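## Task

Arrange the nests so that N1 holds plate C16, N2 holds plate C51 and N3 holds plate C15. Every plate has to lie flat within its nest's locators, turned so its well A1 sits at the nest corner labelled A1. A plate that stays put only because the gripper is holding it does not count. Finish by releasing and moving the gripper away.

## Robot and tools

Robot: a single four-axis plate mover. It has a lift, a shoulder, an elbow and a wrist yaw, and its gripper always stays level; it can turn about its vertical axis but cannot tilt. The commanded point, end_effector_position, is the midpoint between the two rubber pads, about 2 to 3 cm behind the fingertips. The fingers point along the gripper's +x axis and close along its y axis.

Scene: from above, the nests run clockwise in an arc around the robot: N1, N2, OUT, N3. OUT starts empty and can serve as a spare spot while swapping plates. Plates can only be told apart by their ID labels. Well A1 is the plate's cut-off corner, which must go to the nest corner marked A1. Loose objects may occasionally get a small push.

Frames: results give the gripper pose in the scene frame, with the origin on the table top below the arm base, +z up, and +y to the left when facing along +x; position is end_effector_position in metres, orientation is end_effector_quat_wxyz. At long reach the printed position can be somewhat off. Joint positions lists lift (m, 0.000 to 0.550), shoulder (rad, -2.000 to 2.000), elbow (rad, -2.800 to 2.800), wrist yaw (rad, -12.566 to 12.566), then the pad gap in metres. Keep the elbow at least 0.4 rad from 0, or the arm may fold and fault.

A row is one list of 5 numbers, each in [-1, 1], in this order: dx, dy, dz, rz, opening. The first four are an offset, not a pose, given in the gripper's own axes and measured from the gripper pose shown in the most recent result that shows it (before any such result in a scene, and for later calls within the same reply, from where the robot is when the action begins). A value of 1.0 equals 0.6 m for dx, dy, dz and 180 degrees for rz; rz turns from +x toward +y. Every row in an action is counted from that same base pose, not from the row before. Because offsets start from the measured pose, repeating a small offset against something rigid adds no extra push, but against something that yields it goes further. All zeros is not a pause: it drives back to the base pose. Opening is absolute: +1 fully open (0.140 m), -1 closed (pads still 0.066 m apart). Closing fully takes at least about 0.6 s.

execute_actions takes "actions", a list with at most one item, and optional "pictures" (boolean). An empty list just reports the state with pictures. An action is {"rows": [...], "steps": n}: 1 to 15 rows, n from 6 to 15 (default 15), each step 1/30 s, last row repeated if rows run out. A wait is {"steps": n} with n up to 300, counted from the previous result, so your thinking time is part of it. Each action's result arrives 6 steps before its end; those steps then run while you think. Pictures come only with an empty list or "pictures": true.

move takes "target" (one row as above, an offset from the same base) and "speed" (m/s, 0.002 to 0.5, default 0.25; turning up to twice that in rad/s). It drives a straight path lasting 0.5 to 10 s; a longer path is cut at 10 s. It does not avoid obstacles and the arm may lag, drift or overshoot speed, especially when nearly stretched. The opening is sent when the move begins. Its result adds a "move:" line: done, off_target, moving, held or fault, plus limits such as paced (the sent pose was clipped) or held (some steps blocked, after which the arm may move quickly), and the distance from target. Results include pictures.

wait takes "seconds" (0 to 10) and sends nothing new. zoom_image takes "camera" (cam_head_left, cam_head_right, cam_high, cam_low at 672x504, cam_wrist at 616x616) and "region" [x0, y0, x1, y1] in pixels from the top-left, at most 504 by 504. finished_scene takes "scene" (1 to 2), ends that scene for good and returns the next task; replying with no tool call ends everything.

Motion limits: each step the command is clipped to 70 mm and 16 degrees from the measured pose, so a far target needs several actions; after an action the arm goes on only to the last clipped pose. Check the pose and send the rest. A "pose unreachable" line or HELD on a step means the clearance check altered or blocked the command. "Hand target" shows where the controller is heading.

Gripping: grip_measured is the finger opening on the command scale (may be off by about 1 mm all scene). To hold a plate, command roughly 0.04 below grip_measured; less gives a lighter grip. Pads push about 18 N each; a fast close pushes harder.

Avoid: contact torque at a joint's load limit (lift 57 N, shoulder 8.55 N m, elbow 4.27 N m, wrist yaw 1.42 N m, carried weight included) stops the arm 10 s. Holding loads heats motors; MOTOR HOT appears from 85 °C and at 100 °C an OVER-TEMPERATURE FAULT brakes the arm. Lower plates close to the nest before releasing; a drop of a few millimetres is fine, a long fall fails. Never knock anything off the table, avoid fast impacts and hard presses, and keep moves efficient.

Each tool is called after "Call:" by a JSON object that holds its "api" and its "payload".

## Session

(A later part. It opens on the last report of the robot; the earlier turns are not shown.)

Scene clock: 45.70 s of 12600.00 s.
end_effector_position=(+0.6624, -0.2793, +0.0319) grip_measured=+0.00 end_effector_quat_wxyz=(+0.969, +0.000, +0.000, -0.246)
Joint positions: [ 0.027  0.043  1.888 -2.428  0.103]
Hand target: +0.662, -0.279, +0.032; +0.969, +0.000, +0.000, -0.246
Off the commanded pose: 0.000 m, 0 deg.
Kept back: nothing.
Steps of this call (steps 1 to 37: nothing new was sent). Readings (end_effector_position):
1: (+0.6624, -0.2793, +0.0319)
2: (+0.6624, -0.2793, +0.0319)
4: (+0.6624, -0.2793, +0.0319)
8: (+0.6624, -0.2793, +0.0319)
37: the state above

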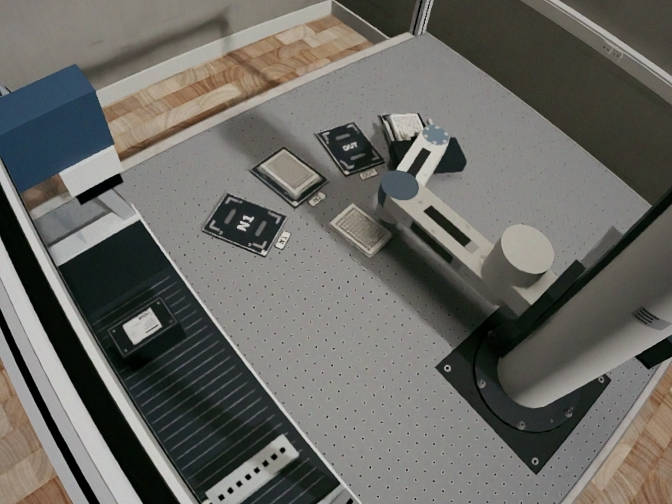

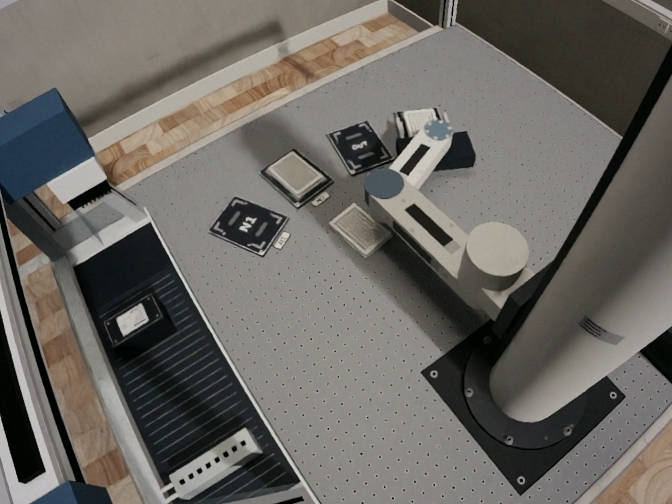

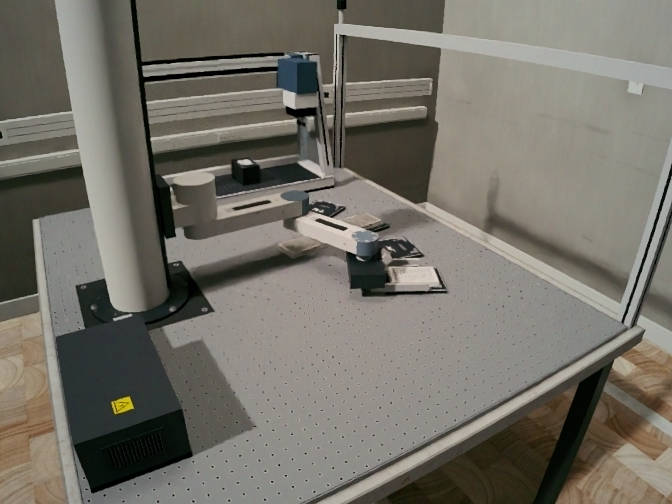

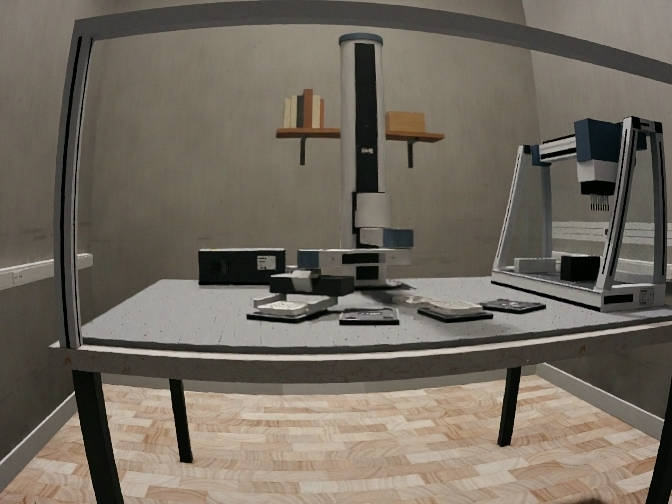

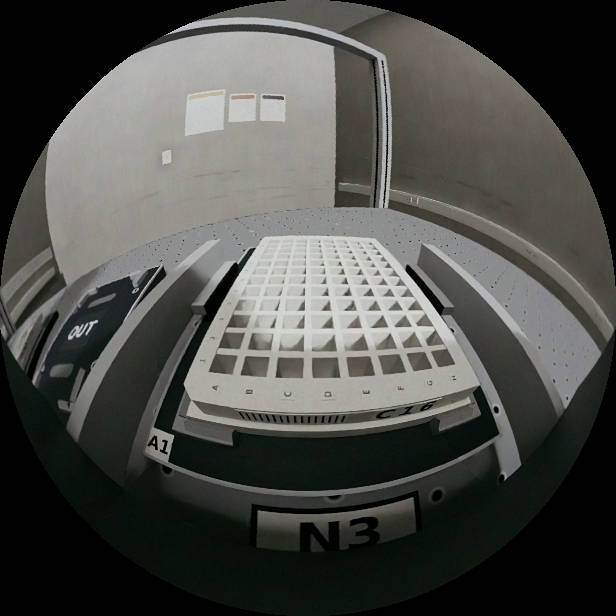

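Call:
{"api": "execute_actions", "payload": {"actions": [{"rows": [[0.0005,0.0013,0,0.006,-0.1],[0.0005,0.0013,0,0.006,-0.2],[0.0005,0.0013,0,0.006,-0.3],[0.0005,0.0013,0,0.006,-0.36],[0.0005,0.0013,0,0.006,-0.40],[0.0005,0.0013,0,0.006,-0.42],[0.0005,0.0013,0,0.006,-0.44],[0.0005,0.0013,0,0.006,-0.44]], "steps": 15}]}}

Call:
{"api": "execute_actions", "payload": {"actions": [{"rows": [[0,0,0,0,-0.46],[0,0,0,0,-0.47],[0,0,0,0,-0.48],[0,0,0,0,-0.49],[0,0,0,0,-0.50],[0,0,0,0,-0.51],[0,0,0,0,-0.52],[0,0,0,0,-0.53],[0,0,0,0,-0.54],[0,0,0,0,-0.55]], "steps": 15}]}}

Call:
{"api": "execute_actions", "payload": {"actions": []}}

Scene clock: 46.40 s of 12600.00 s.
end_effector_position=(+0.6629, -0.2789, +0.0319) grip_measured=-0.44 end_effector_quat_wxyz=(+0.971, +0.000, +0.000, -0.237)
Joint positions: [ 0.027  0.038  1.89  -2.407  0.087]
Steps of this call (steps 1 to 12: nothing new was sent; steps 13 to 21: the first 9 steps of this action). Readings (end_effector_position):
13: (+0.6625, -0.2791, +0.0319)
14: (+0.6631, -0.2785, +0.0319)
16: (+0.6629, -0.2789, +0.0319)
20: (+0.6629, -0.2789, +0.0319)
21: the state above

Scene clock: 46.90 s of 12600.00 s.
end_effector_position=(+0.6628, -0.2790, +0.0319) grip_measured=-0.50 end_effector_quat_wxyz=(+0.971, +0.000, +0.000, -0.238)
Joint positions: [ 0.027  0.038  1.89  -2.407  0.085]
Off your previous action's commanded pose: 0.000 m, 0 deg at its last step (step 6 of this call).
Steps of this call (steps 1 to 6: the last 6 steps of your previous action; steps 7 to 15: the first 9 steps of this action, its rows measured from where the robot was after step 6). Readings (end_effector_position):
6: (+0.6629, -0.2789, +0.0319)
7: (+0.6629, -0.2789, +0.0319)
8: (+0.6629, -0.2789, +0.0319)
10: (+0.6628, -0.2790, +0.0319)
14: (+0.6628, -0.2790, +0.0319)
15: the state above

Scene clock: 47.10 s of 12600.00 s.
end_effector_position=(+0.6628, -0.2790, +0.0319) grip_measured=-0.50 end_effector_quat_wxyz=(+0.971, +0.000, +0.000, -0.238)
Joint positions: [ 0.027  0.038  1.89  -2.407  0.085]
Hand target: +0.663, -0.279, +0.032; +0.971, +0.000, +0.000, -0.237
Off the commanded pose: 0.000 m, 0 deg.
Kept back: nothing.
Steps of this call (steps 1 to 6: the last 6 steps of your previous action). Readings (end_effector_position):
1: (+0.6628, -0.2790, +0.0319)
2: (+0.6628, -0.2790, +0.0319)
4: (+0.6628, -0.2790, +0.0319)
6: the state above

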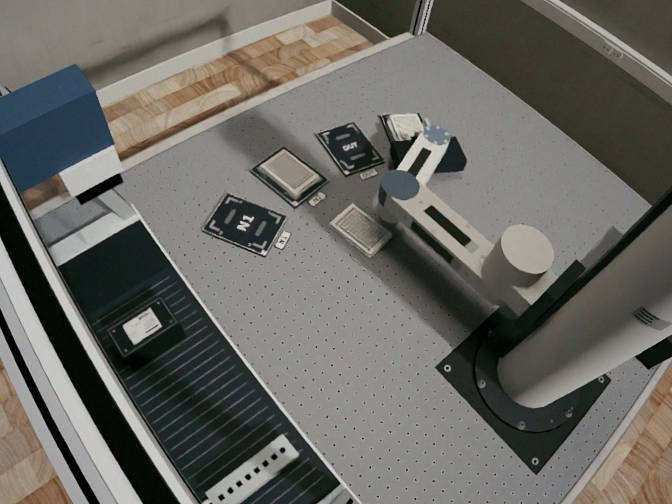

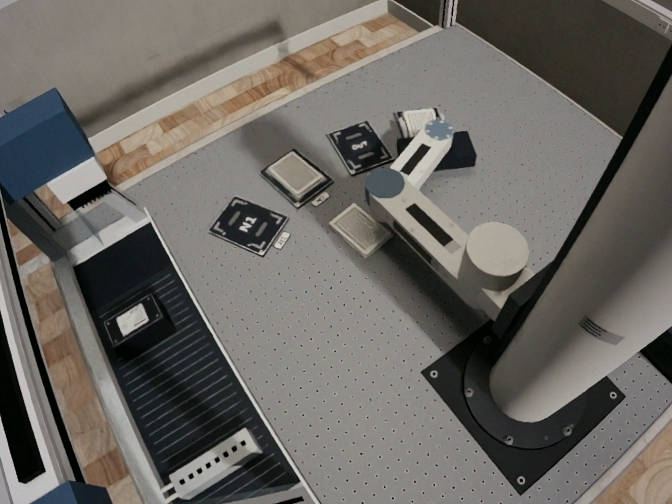

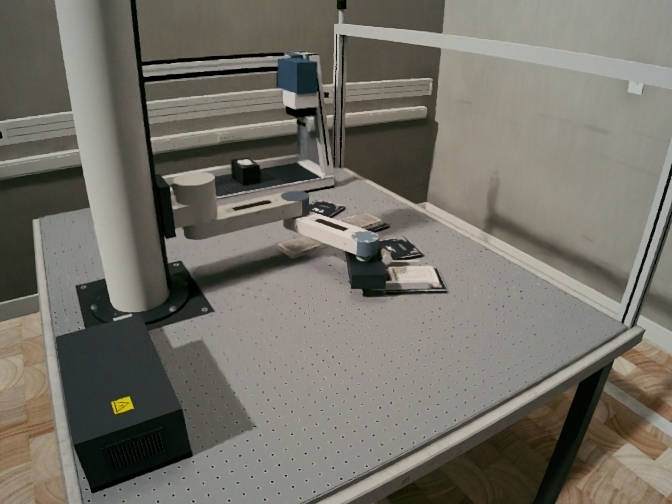

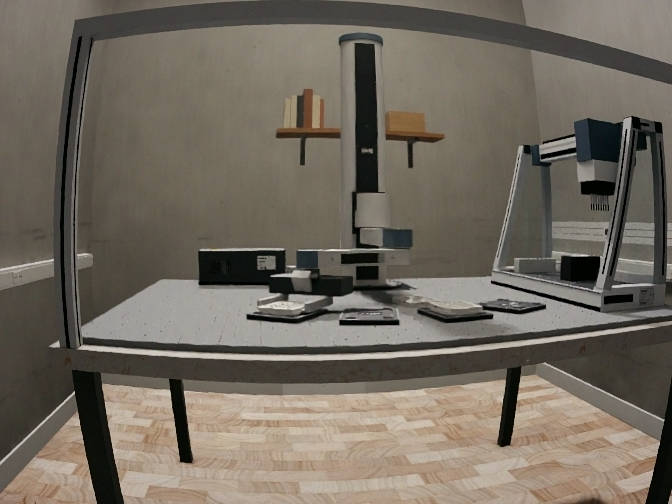

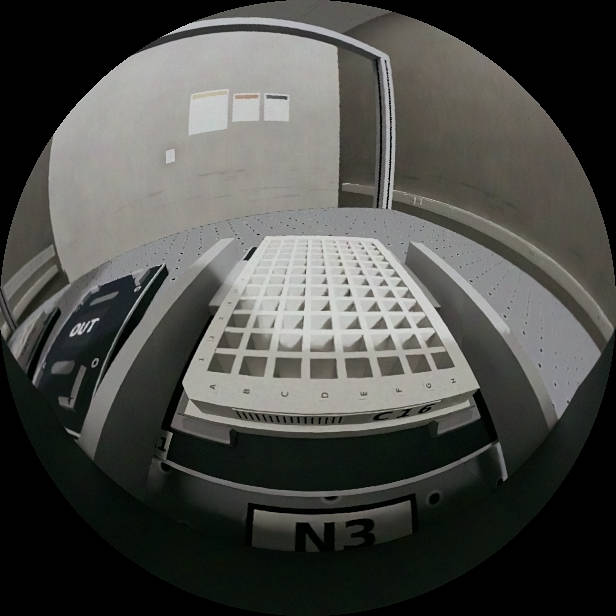

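Call:
{"api": "execute_actions", "payload": {"actions": [{"rows": [[0,0.002,0.0005,0,-0.55]], "steps": 9}]}}

Call:
{"api": "execute_actions", "payload": {"actions": [{"rows": [[0,-0.003,0,0,-0.55]], "steps": 9}]}}

Call:
{"api": "execute_actions", "payload": {"actions": [{"rows": [[0.003,0.0007,0,0,-0.55]], "steps": 9}]}}

Call:
{"api": "execute_actions", "payload": {"actions": [{"rows": [[-0.004,0,0,0,-0.55]], "steps": 9}]}}

Call:
{"api": "execute_actions", "payload": {"actions": [{"rows": [[0.0013,0,0,0,-0.55]], "steps": 9}]}}

Call:
{"api": "zoom_image", "payload": {"camera": "cam_wrist", "region": [280, 340, 380, 450]}}

Scene clock: 47.73 s of 12600.00 s.
end_effector_position=(+0.6627, -0.2788, +0.0322) grip_measured=-0.50 end_effector_quat_wxyz=(+0.971, +0.000, +0.000, -0.239)
Joint positions: [ 0.027  0.04   1.889 -2.412  0.085]
Steps of this call (steps 1 to 16: nothing new was sent; steps 17 to 19: the first 3 steps of this action). Readings (end_effector_position):
17: (+0.6628, -0.2790, +0.0319)
18: (+0.6627, -0.2788, +0.0321)
19: the state above

Scene clock: 48.03 s of 12600.00 s.
end_effector_position=(+0.6626, -0.2794, +0.0322) grip_measured=-0.50 end_effector_quat_wxyz=(+0.971, +0.000, +0.000, -0.237)
Joint positions: [ 0.027  0.036  1.89  -2.405  0.085]
Off your previous action's commanded pose: 0.001 m, 0 deg at its last step (step 6 of this call).
Steps of this call (steps 1 to 6: the last 6 steps of your previous action; steps 7 to 9: the first 3 steps of this action, its rows measured from where the robot was after step 6). Readings (end_effector_position):
6: (+0.6627, -0.2788, +0.0322)
7: (+0.6627, -0.2789, +0.0322)
8: (+0.6625, -0.2795, +0.0322)
9: the state above

Scene clock: 48.33 s of 12600.00 s.
end_effector_position=(+0.6637, -0.2800, +0.0322) grip_measured=-0.50 end_effector_quat_wxyz=(+0.971, +0.000, +0.000, -0.238)
Joint positions: [ 0.027  0.033  1.898 -2.412  0.085]
Off your previous action's commanded pose: 0.001 m, 0 deg at its last step (step 6 of this call).
Steps of this call (steps 1 to 6: the last 6 steps of your previous action; steps 7 to 9: the first 3 steps of this action, its rows measured from where the robot was after step 6). Readings (end_effector_position):
6: (+0.6626, -0.2794, +0.0322)
7: (+0.6627, -0.2794, +0.0322)
8: (+0.6636, -0.2799, +0.0322)
9: the state above

Scene clock: 48.63 s of 12600.00 s.
end_effector_position=(+0.6620, -0.2789, +0.0322) grip_measured=-0.50 end_effector_quat_wxyz=(+0.971, +0.000, +0.000, -0.239)
Joint positions: [ 0.027  0.04   1.885 -2.406  0.085]
Off your previous action's commanded pose: 0.001 m, 0 deg at its last step (step 6 of this call).
Steps of this call (steps 1 to 6: the last 6 steps of your previous action; steps 7 to 9: the first 3 steps of this action, its rows measured from where the robot was after step 6). Readings (end_effector_position):
6: (+0.6637, -0.2800, +0.0322)
7: (+0.6636, -0.2799, +0.0322)
8: (+0.6624, -0.2792, +0.0322)
9: the state above

Scene clock: 48.93 s of 12600.00 s.
end_effector_position=(+0.6628, -0.2793, +0.0322) grip_measured=-0.50 end_effector_quat_wxyz=(+0.971, +0.000, +0.000, -0.238)
Joint positions: [ 0.027  0.037  1.891 -2.41   0.085]
Off your previous action's commanded pose: 0.000 m, 0 deg at its last step (step 6 of this call).
Steps of this call (steps 1 to 6: the last 6 steps of your previous action; steps 7 to 9: the first 3 steps of this action, its rows measured from where the robot was after step 6). Readings (end_effector_position):
6: (+0.6621, -0.2790, +0.0322)
7: (+0.6622, -0.2791, +0.0322)
8: (+0.6629, -0.2793, +0.0322)
9: the state above

Region (280, 340, 380, 450) of cam_wrist's 616x616 image, scaled by 4.582, with more detail than that image has; it fills the left 458 columns of this view, and the rest is white.

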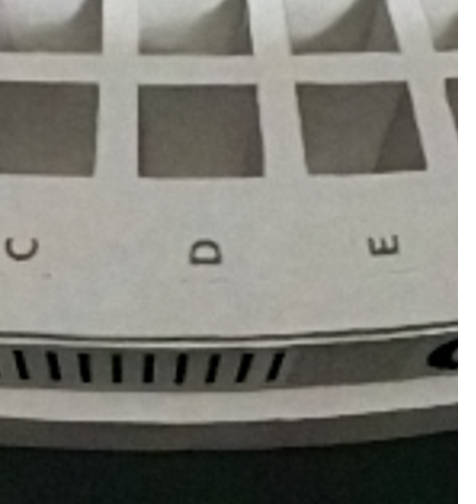

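Call:
{"api": "execute_actions", "payload": {"actions": [{"rows": [[0,0,0,0.006,-0.55]], "steps": 9}]}}

Call:
{"api": "execute_actions", "payload": {"actions": [{"rows": [[0,0,0,-0.012,-0.55]], "steps": 9}]}}

Call:
{"api": "execute_actions", "payload": {"actions": [{"rows": [[0,0,0,0.004,-0.55]], "steps": 9}]}}

Scene clock: 49.30 s of 12600.00 s.
end_effector_position=(+0.6629, -0.2793, +0.0322) grip_measured=-0.50 end_effector_quat_wxyz=(+0.973, +0.000, +0.000, -0.230)
Joint positions: [ 0.027  0.031  1.892 -2.388  0.085]
Off your previous action's commanded pose: 0.000 m, 0 deg at its last step (step 6 of this call).
Steps of this call (steps 1 to 6: the last 6 steps of your previous action; steps 7 to 8: nothing new was sent; steps 9 to 11: the first 3 steps of this action). Readings (end_effector_position):
9: (+0.6628, -0.2793, +0.0322)
10: (+0.6628, -0.2793, +0.0322)
11: the state above

Scene clock: 49.60 s of 12600.00 s.
end_effector_position=(+0.6629, -0.2792, +0.0322) grip_measured=-0.50 end_effector_quat_wxyz=(+0.969, +0.000, +0.000, -0.247)
Joint positions: [ 0.027  0.044  1.89  -2.434  0.085]
Off your previous action's commanded pose: 0.000 m, 0 deg at its last step (step 6 of this call).
Steps of this call (steps 1 to 6: the last 6 steps of your previous action; steps 7 to 9: the first 3 steps of this action, its rows measured from where the robot was after step 6). Readings (end_effector_position):
6: (+0.6629, -0.2793, +0.0322)
7: (+0.6629, -0.2793, +0.0322)
8: (+0.6628, -0.2794, +0.0322)
9: the state above

Scene clock: 49.90 s of 12600.00 s.
end_effector_position=(+0.6628, -0.2794, +0.0322) grip_measured=-0.50 end_effector_quat_wxyz=(+0.970, +0.000, +0.000, -0.242)
Joint positions: [ 0.027  0.039  1.891 -2.418  0.085]
Off your previous action's commanded pose: 0.000 m, 0 deg at its last step (step 6 of this call).
Steps of this call (steps 1 to 6: the last 6 steps of your previous action; steps 7 to 9: the first 3 steps of this action, its rows measured from where the robot was after step 6). Readings (end_effector_position):
6: (+0.6629, -0.2792, +0.0322)
7: (+0.6629, -0.2792, +0.0322)
8: (+0.6628, -0.2793, +0.0322)
9: the state above

Call:
{"api": "execute_actions", "payload": {"actions": [{"rows": [[0,0.0002,0,0.0022,-0.55]], "steps": 8}]}}

Call:
{"api": "move", "payload": {"target": [0,0,0.0465,0,-0.55], "speed": 0.08}}

Scene clock: 50.23 s of 12600.00 s.
end_effector_position=(+0.6628, -0.2793, +0.0322) grip_measured=-0.50 end_effector_quat_wxyz=(+0.971, +0.000, +0.000, -0.239)
Joint positions: [ 0.027  0.037  1.891 -2.41   0.085]
Off your previous action's commanded pose: 0.000 m, 0 deg at its last step (step 6 of this call).
Steps of this call (steps 1 to 6: the last 6 steps of your previous action; steps 7 to 8: nothing new was sent; steps 9 to 10: the first 2 steps of this action). Readings (end_effector_position):
9: (+0.6629, -0.2793, +0.0322)
10: the state above

Scene clock: 51.17 s of 12600.00 s.
end_effector_position=(+0.6629, -0.2792, +0.0601) grip_measured=-0.50 end_effector_quat_wxyz=(+0.971, +0.000, +0.000, -0.239)
Joint positions: [ 0.055  0.038  1.891 -2.411  0.085]
Hand target: +0.663, -0.279, +0.060; +0.971, +0.000, +0.000, -0.239
Off your previous action's commanded pose: 0.000 m, 0 deg at its last step (step 6 of this call).
Off the commanded pose: 0.000 m, 0 deg.
Kept back: nothing.
move: done

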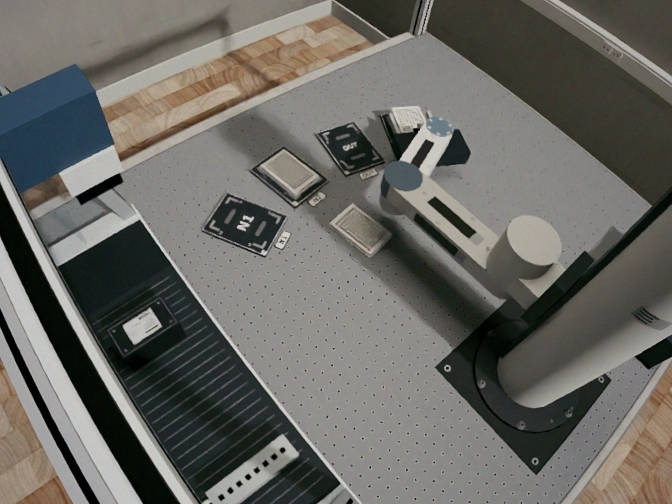

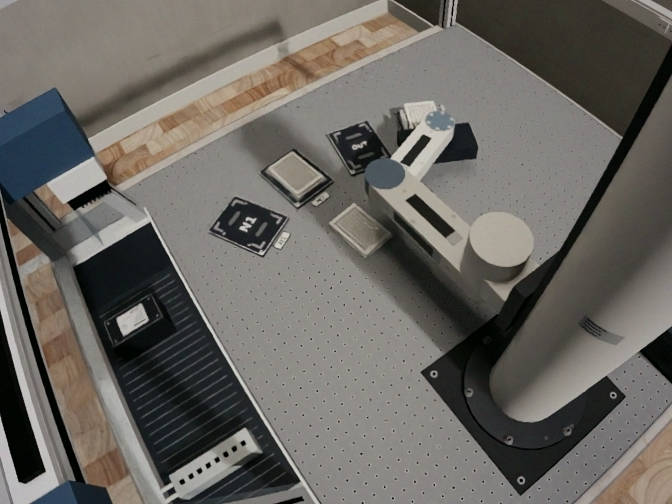

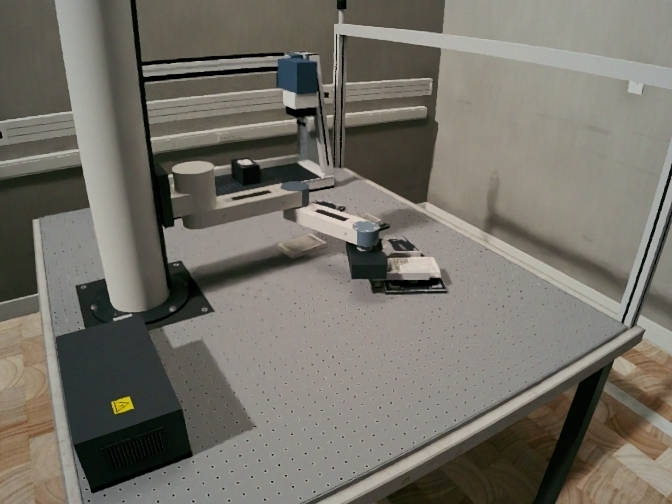

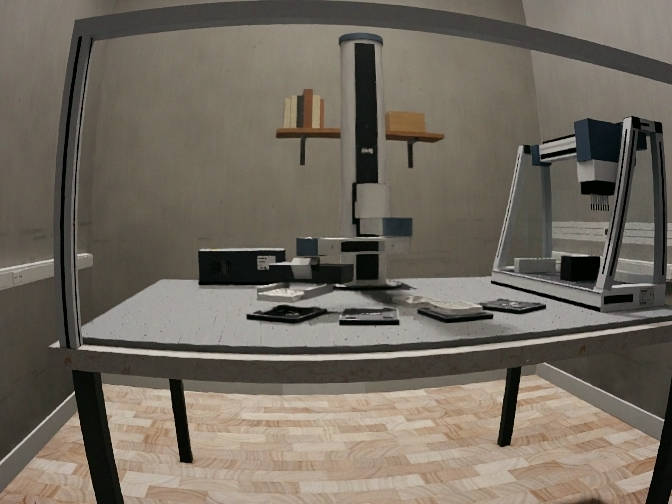

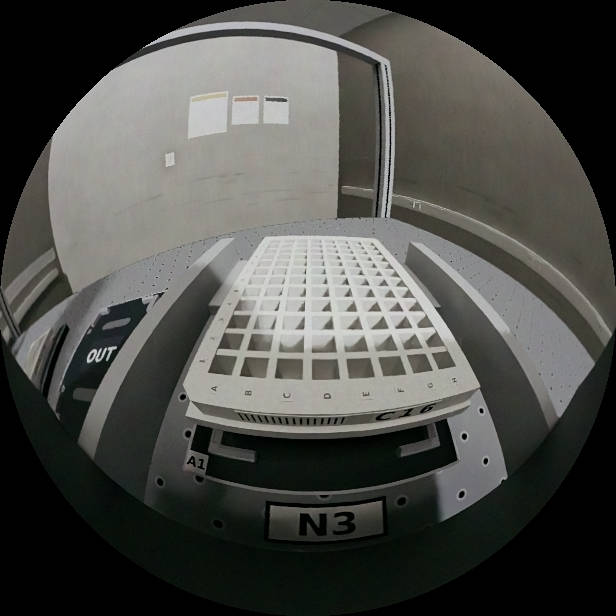

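Call:
{"api": "move", "payload": {"target": [-0.3975,0.8037,0,0.3119,-0.55], "speed": 0.4}}

Scene clock: 53.30 s of 12600.00 s.
end_effector_position=(+0.6750, +0.2590, +0.0601) grip_measured=-0.50 end_effector_quat_wxyz=(+0.969, +0.000, +0.000, +0.247)
Joint positions: [ 0.055  1.039  1.897 -2.437  0.085]
Hand target: +0.675, +0.259, +0.060; +0.969, +0.000, +0.000, +0.246
Off the commanded pose: 0.000 m, 0 deg.
Kept back: nothing.
move: done

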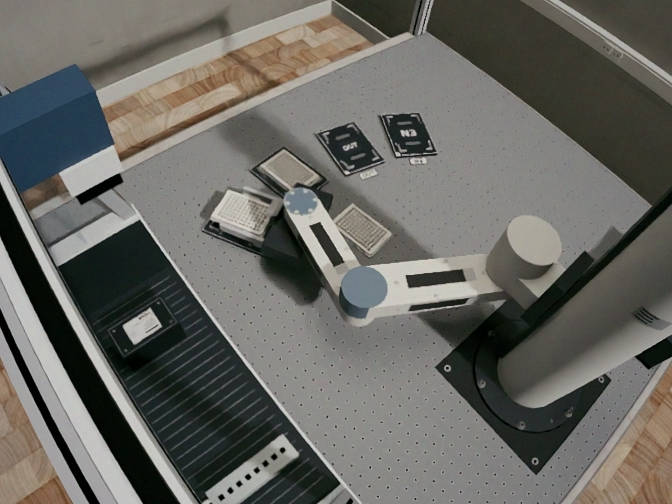

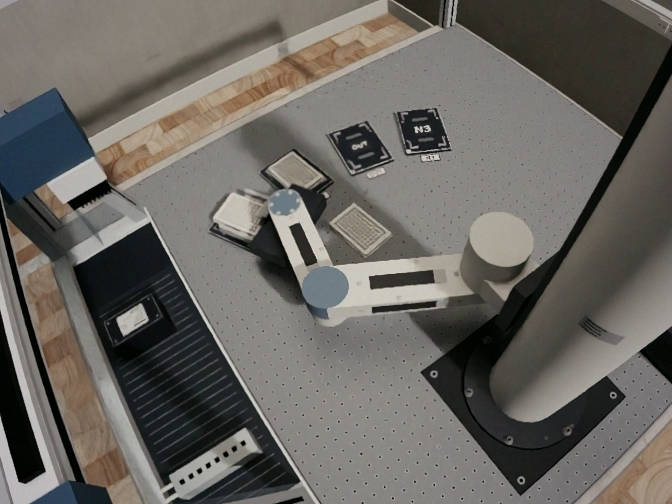

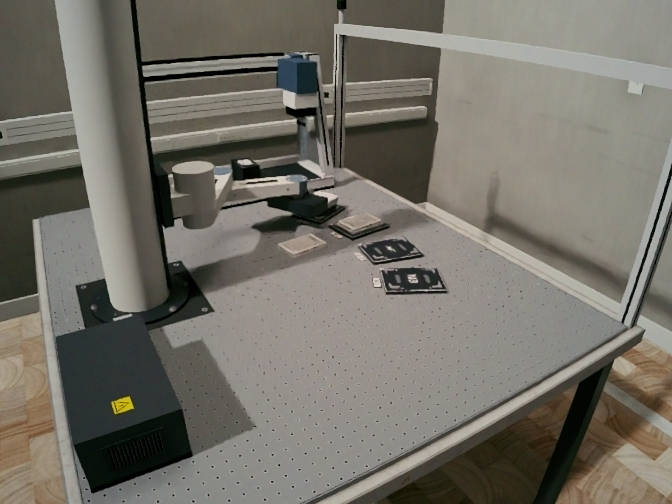

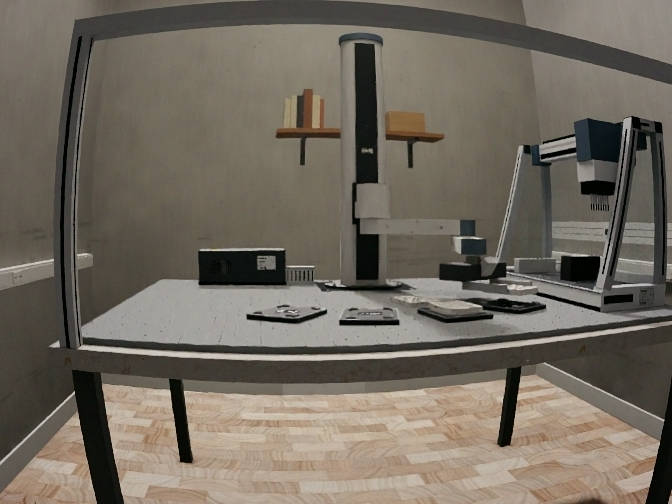

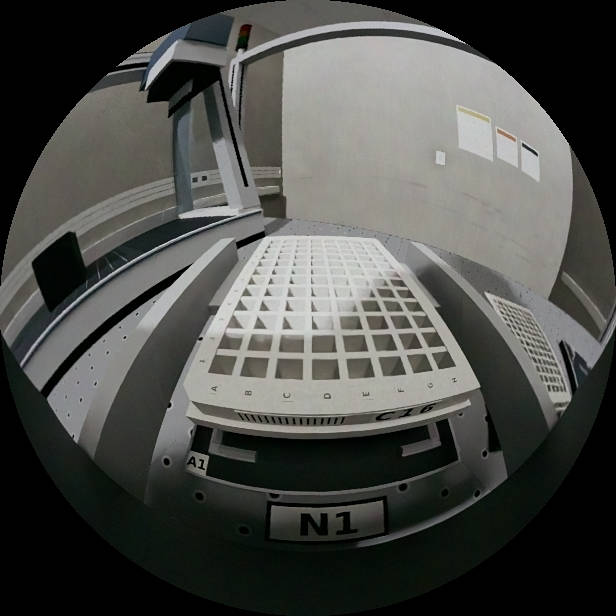

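Call:
{"api": "move", "payload": {"target": [-0.0002,-0.0007,-0.033,-0.0003,-0.55], "speed": 0.06}}

Call:
{"api": "move", "payload": {"target": [0,0,-0.0133,0,-0.55], "speed": 0.012}}

Scene clock: 54.23 s of 12600.00 s.
end_effector_position=(+0.6750, +0.2588, +0.0402) grip_measured=-0.50 end_effector_quat_wxyz=(+0.969, +0.000, +0.000, +0.246)
Joint positions: [ 0.035  1.038  1.896 -2.437  0.085]
Hand target: +0.675, +0.259, +0.040; +0.969, +0.000, +0.000, +0.246
Off the commanded pose: 0.000 m, 0 deg.
Kept back: nothing.
move: done

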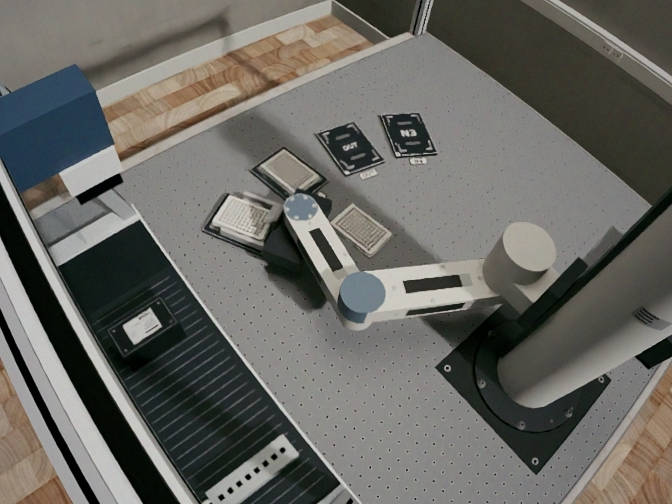

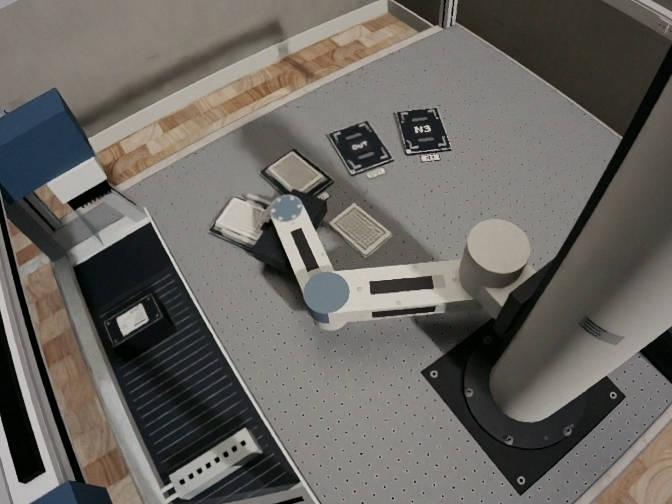

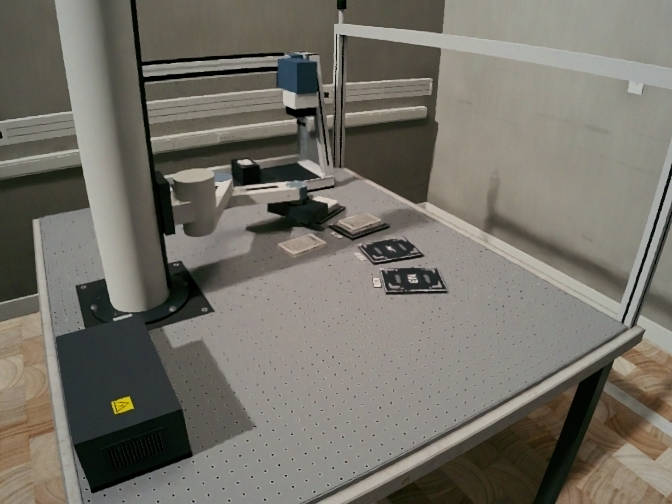

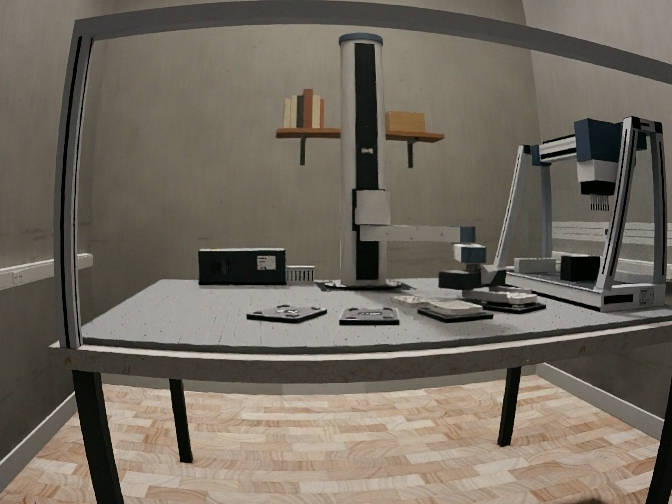

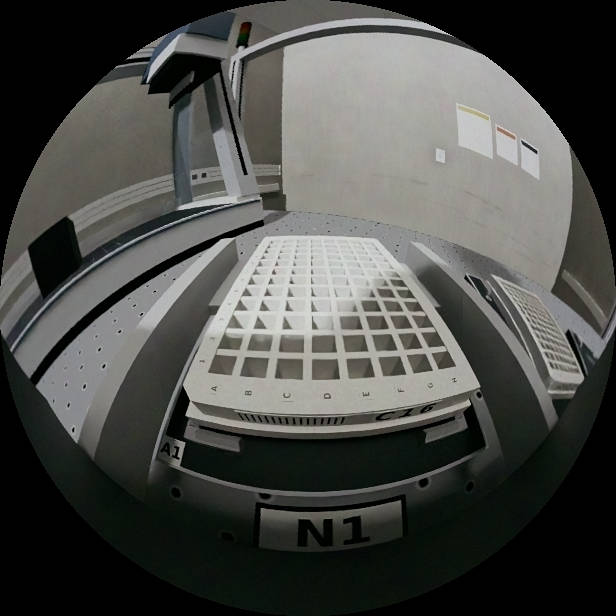

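Scene clock: 55.13 s of 12600.00 s.
end_effector_position=(+0.6750, +0.2587, +0.0322) grip_measured=-0.50 end_effector_quat_wxyz=(+0.969, +0.000, +0.000, +0.246)
Joint positions: [ 0.027  1.039  1.896 -2.437  0.085]
Hand target: +0.675, +0.259, +0.032; +0.969, +0.000, +0.000, +0.246
Off the commanded pose: 0.000 m, 0 deg.
Kept back: nothing.
move: done

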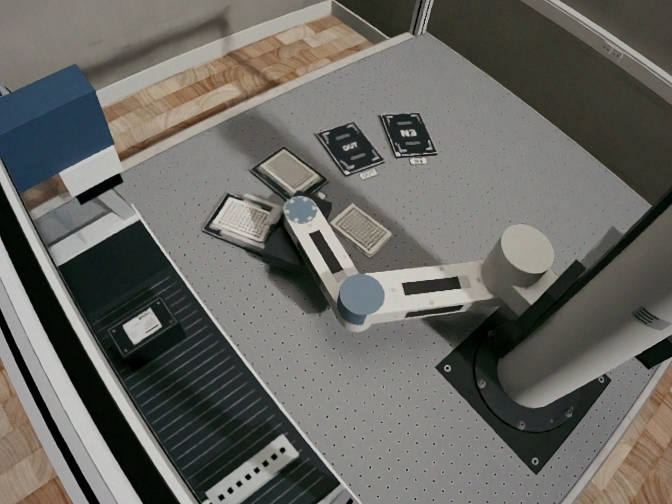

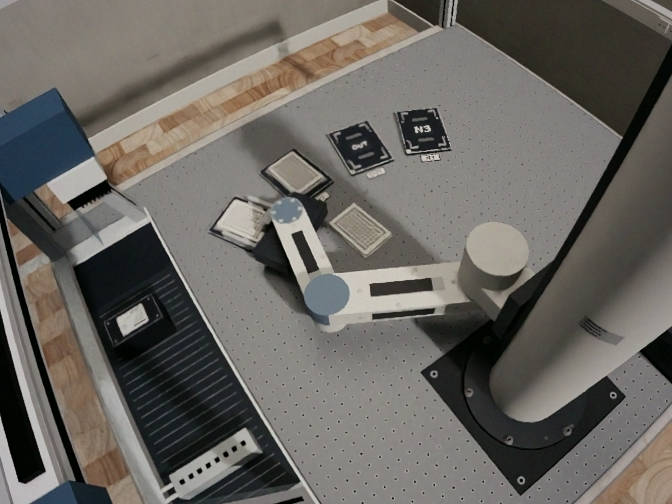

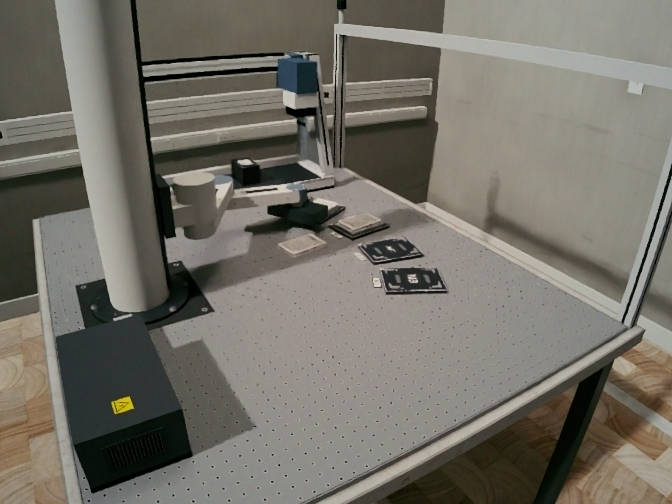

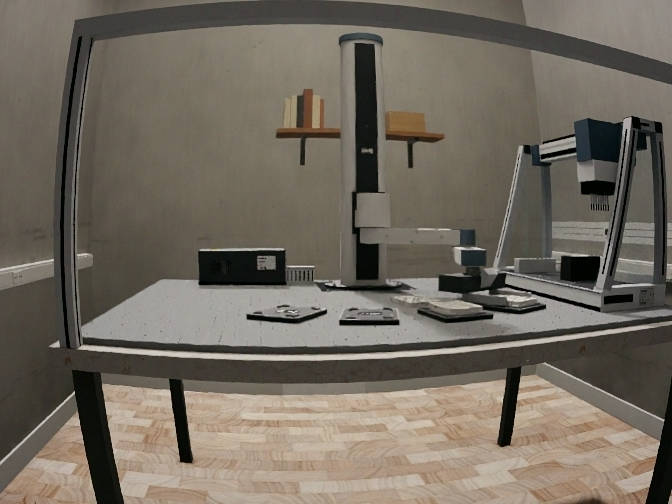

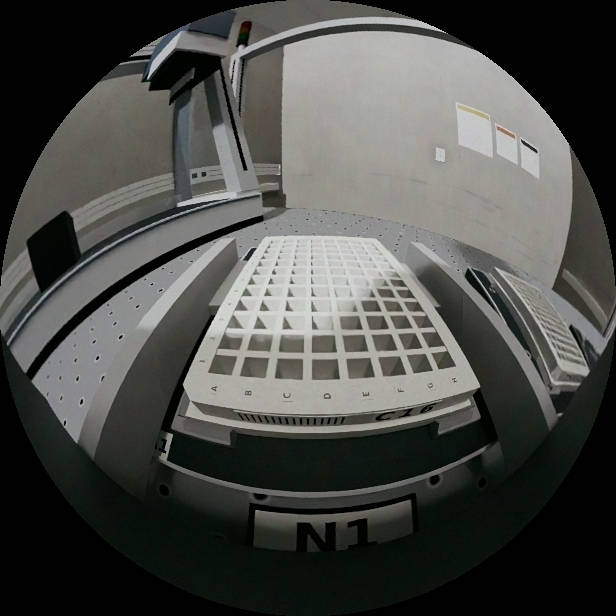

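Call:
{"api": "execute_actions", "payload": {"actions": [{"rows": [[0,0,-0.0004,0,-0.5],[0,0,-0.0004,0,-0.48],[0,0,-0.0004,0,-0.44],[0,0,-0.0004,0,-0.35],[0,0,-0.0004,0,-0.2],[0,0,-0.0004,0,0],[0,0,-0.0004,0,0],[0,0,0,0,0],[0,0,0.005,0,0],[0,0,0.012,0,0],[0,0,0.02,0,0],[0,0,0.027,0,0],[0,0,0.03,0,0]], "steps": 15}]}}

Call:
{"api": "move", "payload": {"target": [-0.4198,-0.1654,0,-0.1089,0], "speed": 0.45}}

Scene clock: 55.83 s of 12600.00 s.
end_effector_position=(+0.6750, +0.2587, +0.0323) grip_measured=+0.00 end_effector_quat_wxyz=(+0.969, +0.000, +0.000, +0.246)
Joint positions: [ 0.027  1.039  1.896 -2.437  0.103]
Steps of this call (steps 1 to 12: nothing new was sent; steps 13 to 21: the first 9 steps of this action). Readings (end_effector_position):
13: (+0.6750, +0.2587, +0.0322)
14: (+0.6750, +0.2587, +0.0320)
16: (+0.6750, +0.2587, +0.0320)
20: (+0.6750, +0.2587, +0.0320)
21: the state above

Scene clock: 57.33 s of 12600.00 s.
end_effector_position=(+0.5011, +0.0511, +0.0503) grip_measured=+0.00 end_effector_quat_wxyz=(+0.997, +0.000, +0.000, +0.077)
Joint positions: [ 0.045  1.162  0.733 -1.741  0.103]
Hand target: +0.501, +0.051, +0.050; +0.997, +0.000, +0.000, +0.078
Off your previous action's commanded pose: 0.000 m, 0 deg at its last step (step 6 of this call).
Off the commanded pose: 0.000 m, 0 deg.
Kept back: nothing.
move: done

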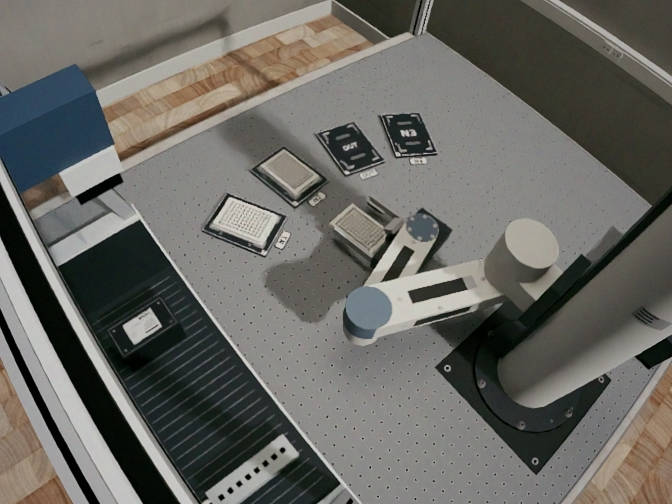

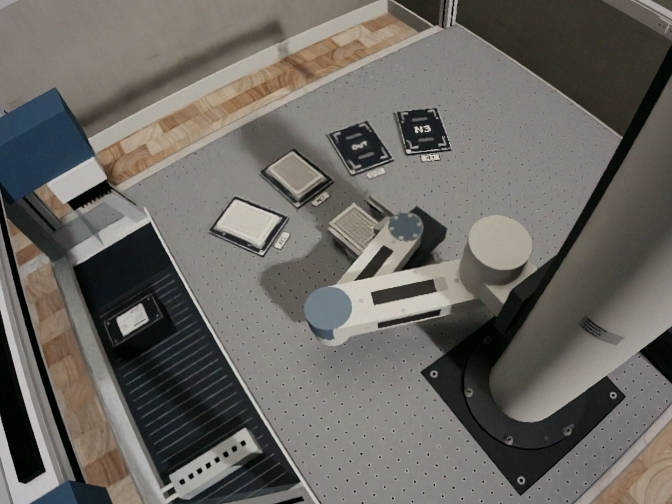

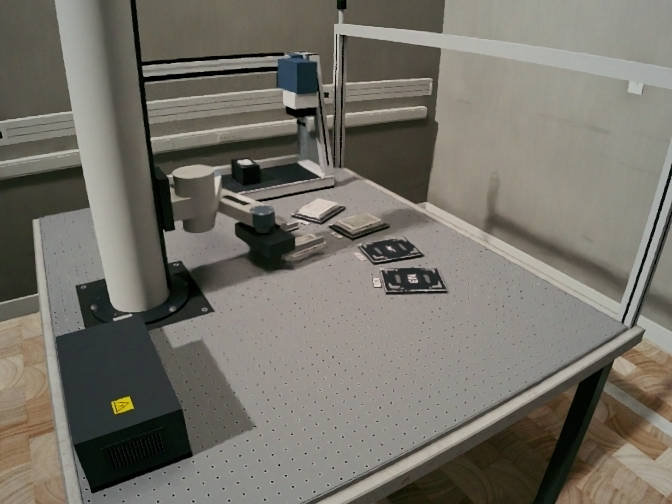

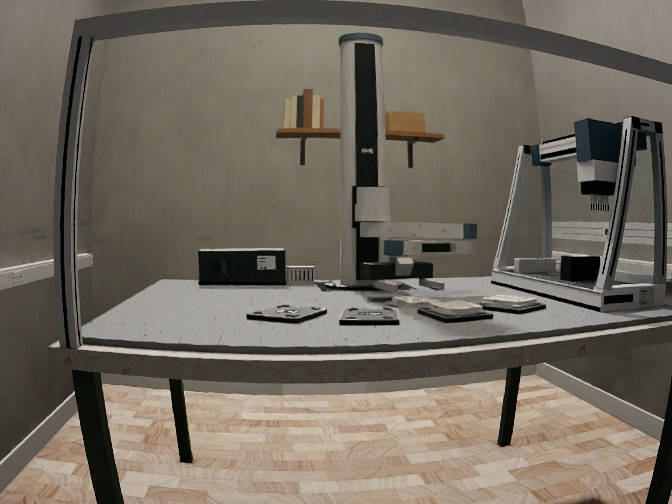

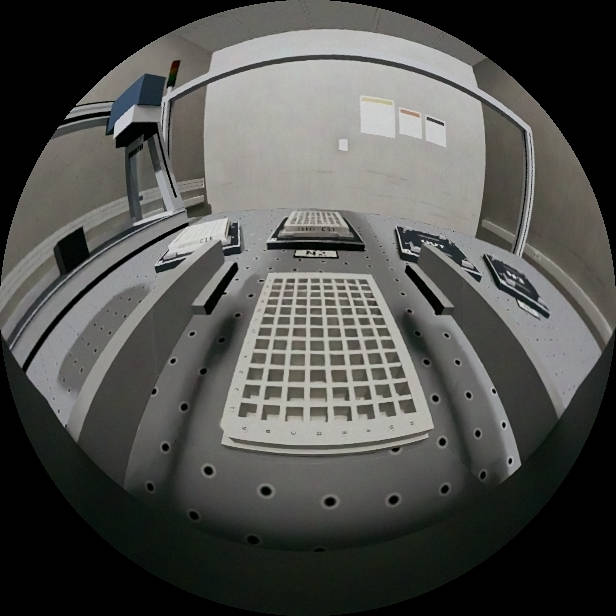

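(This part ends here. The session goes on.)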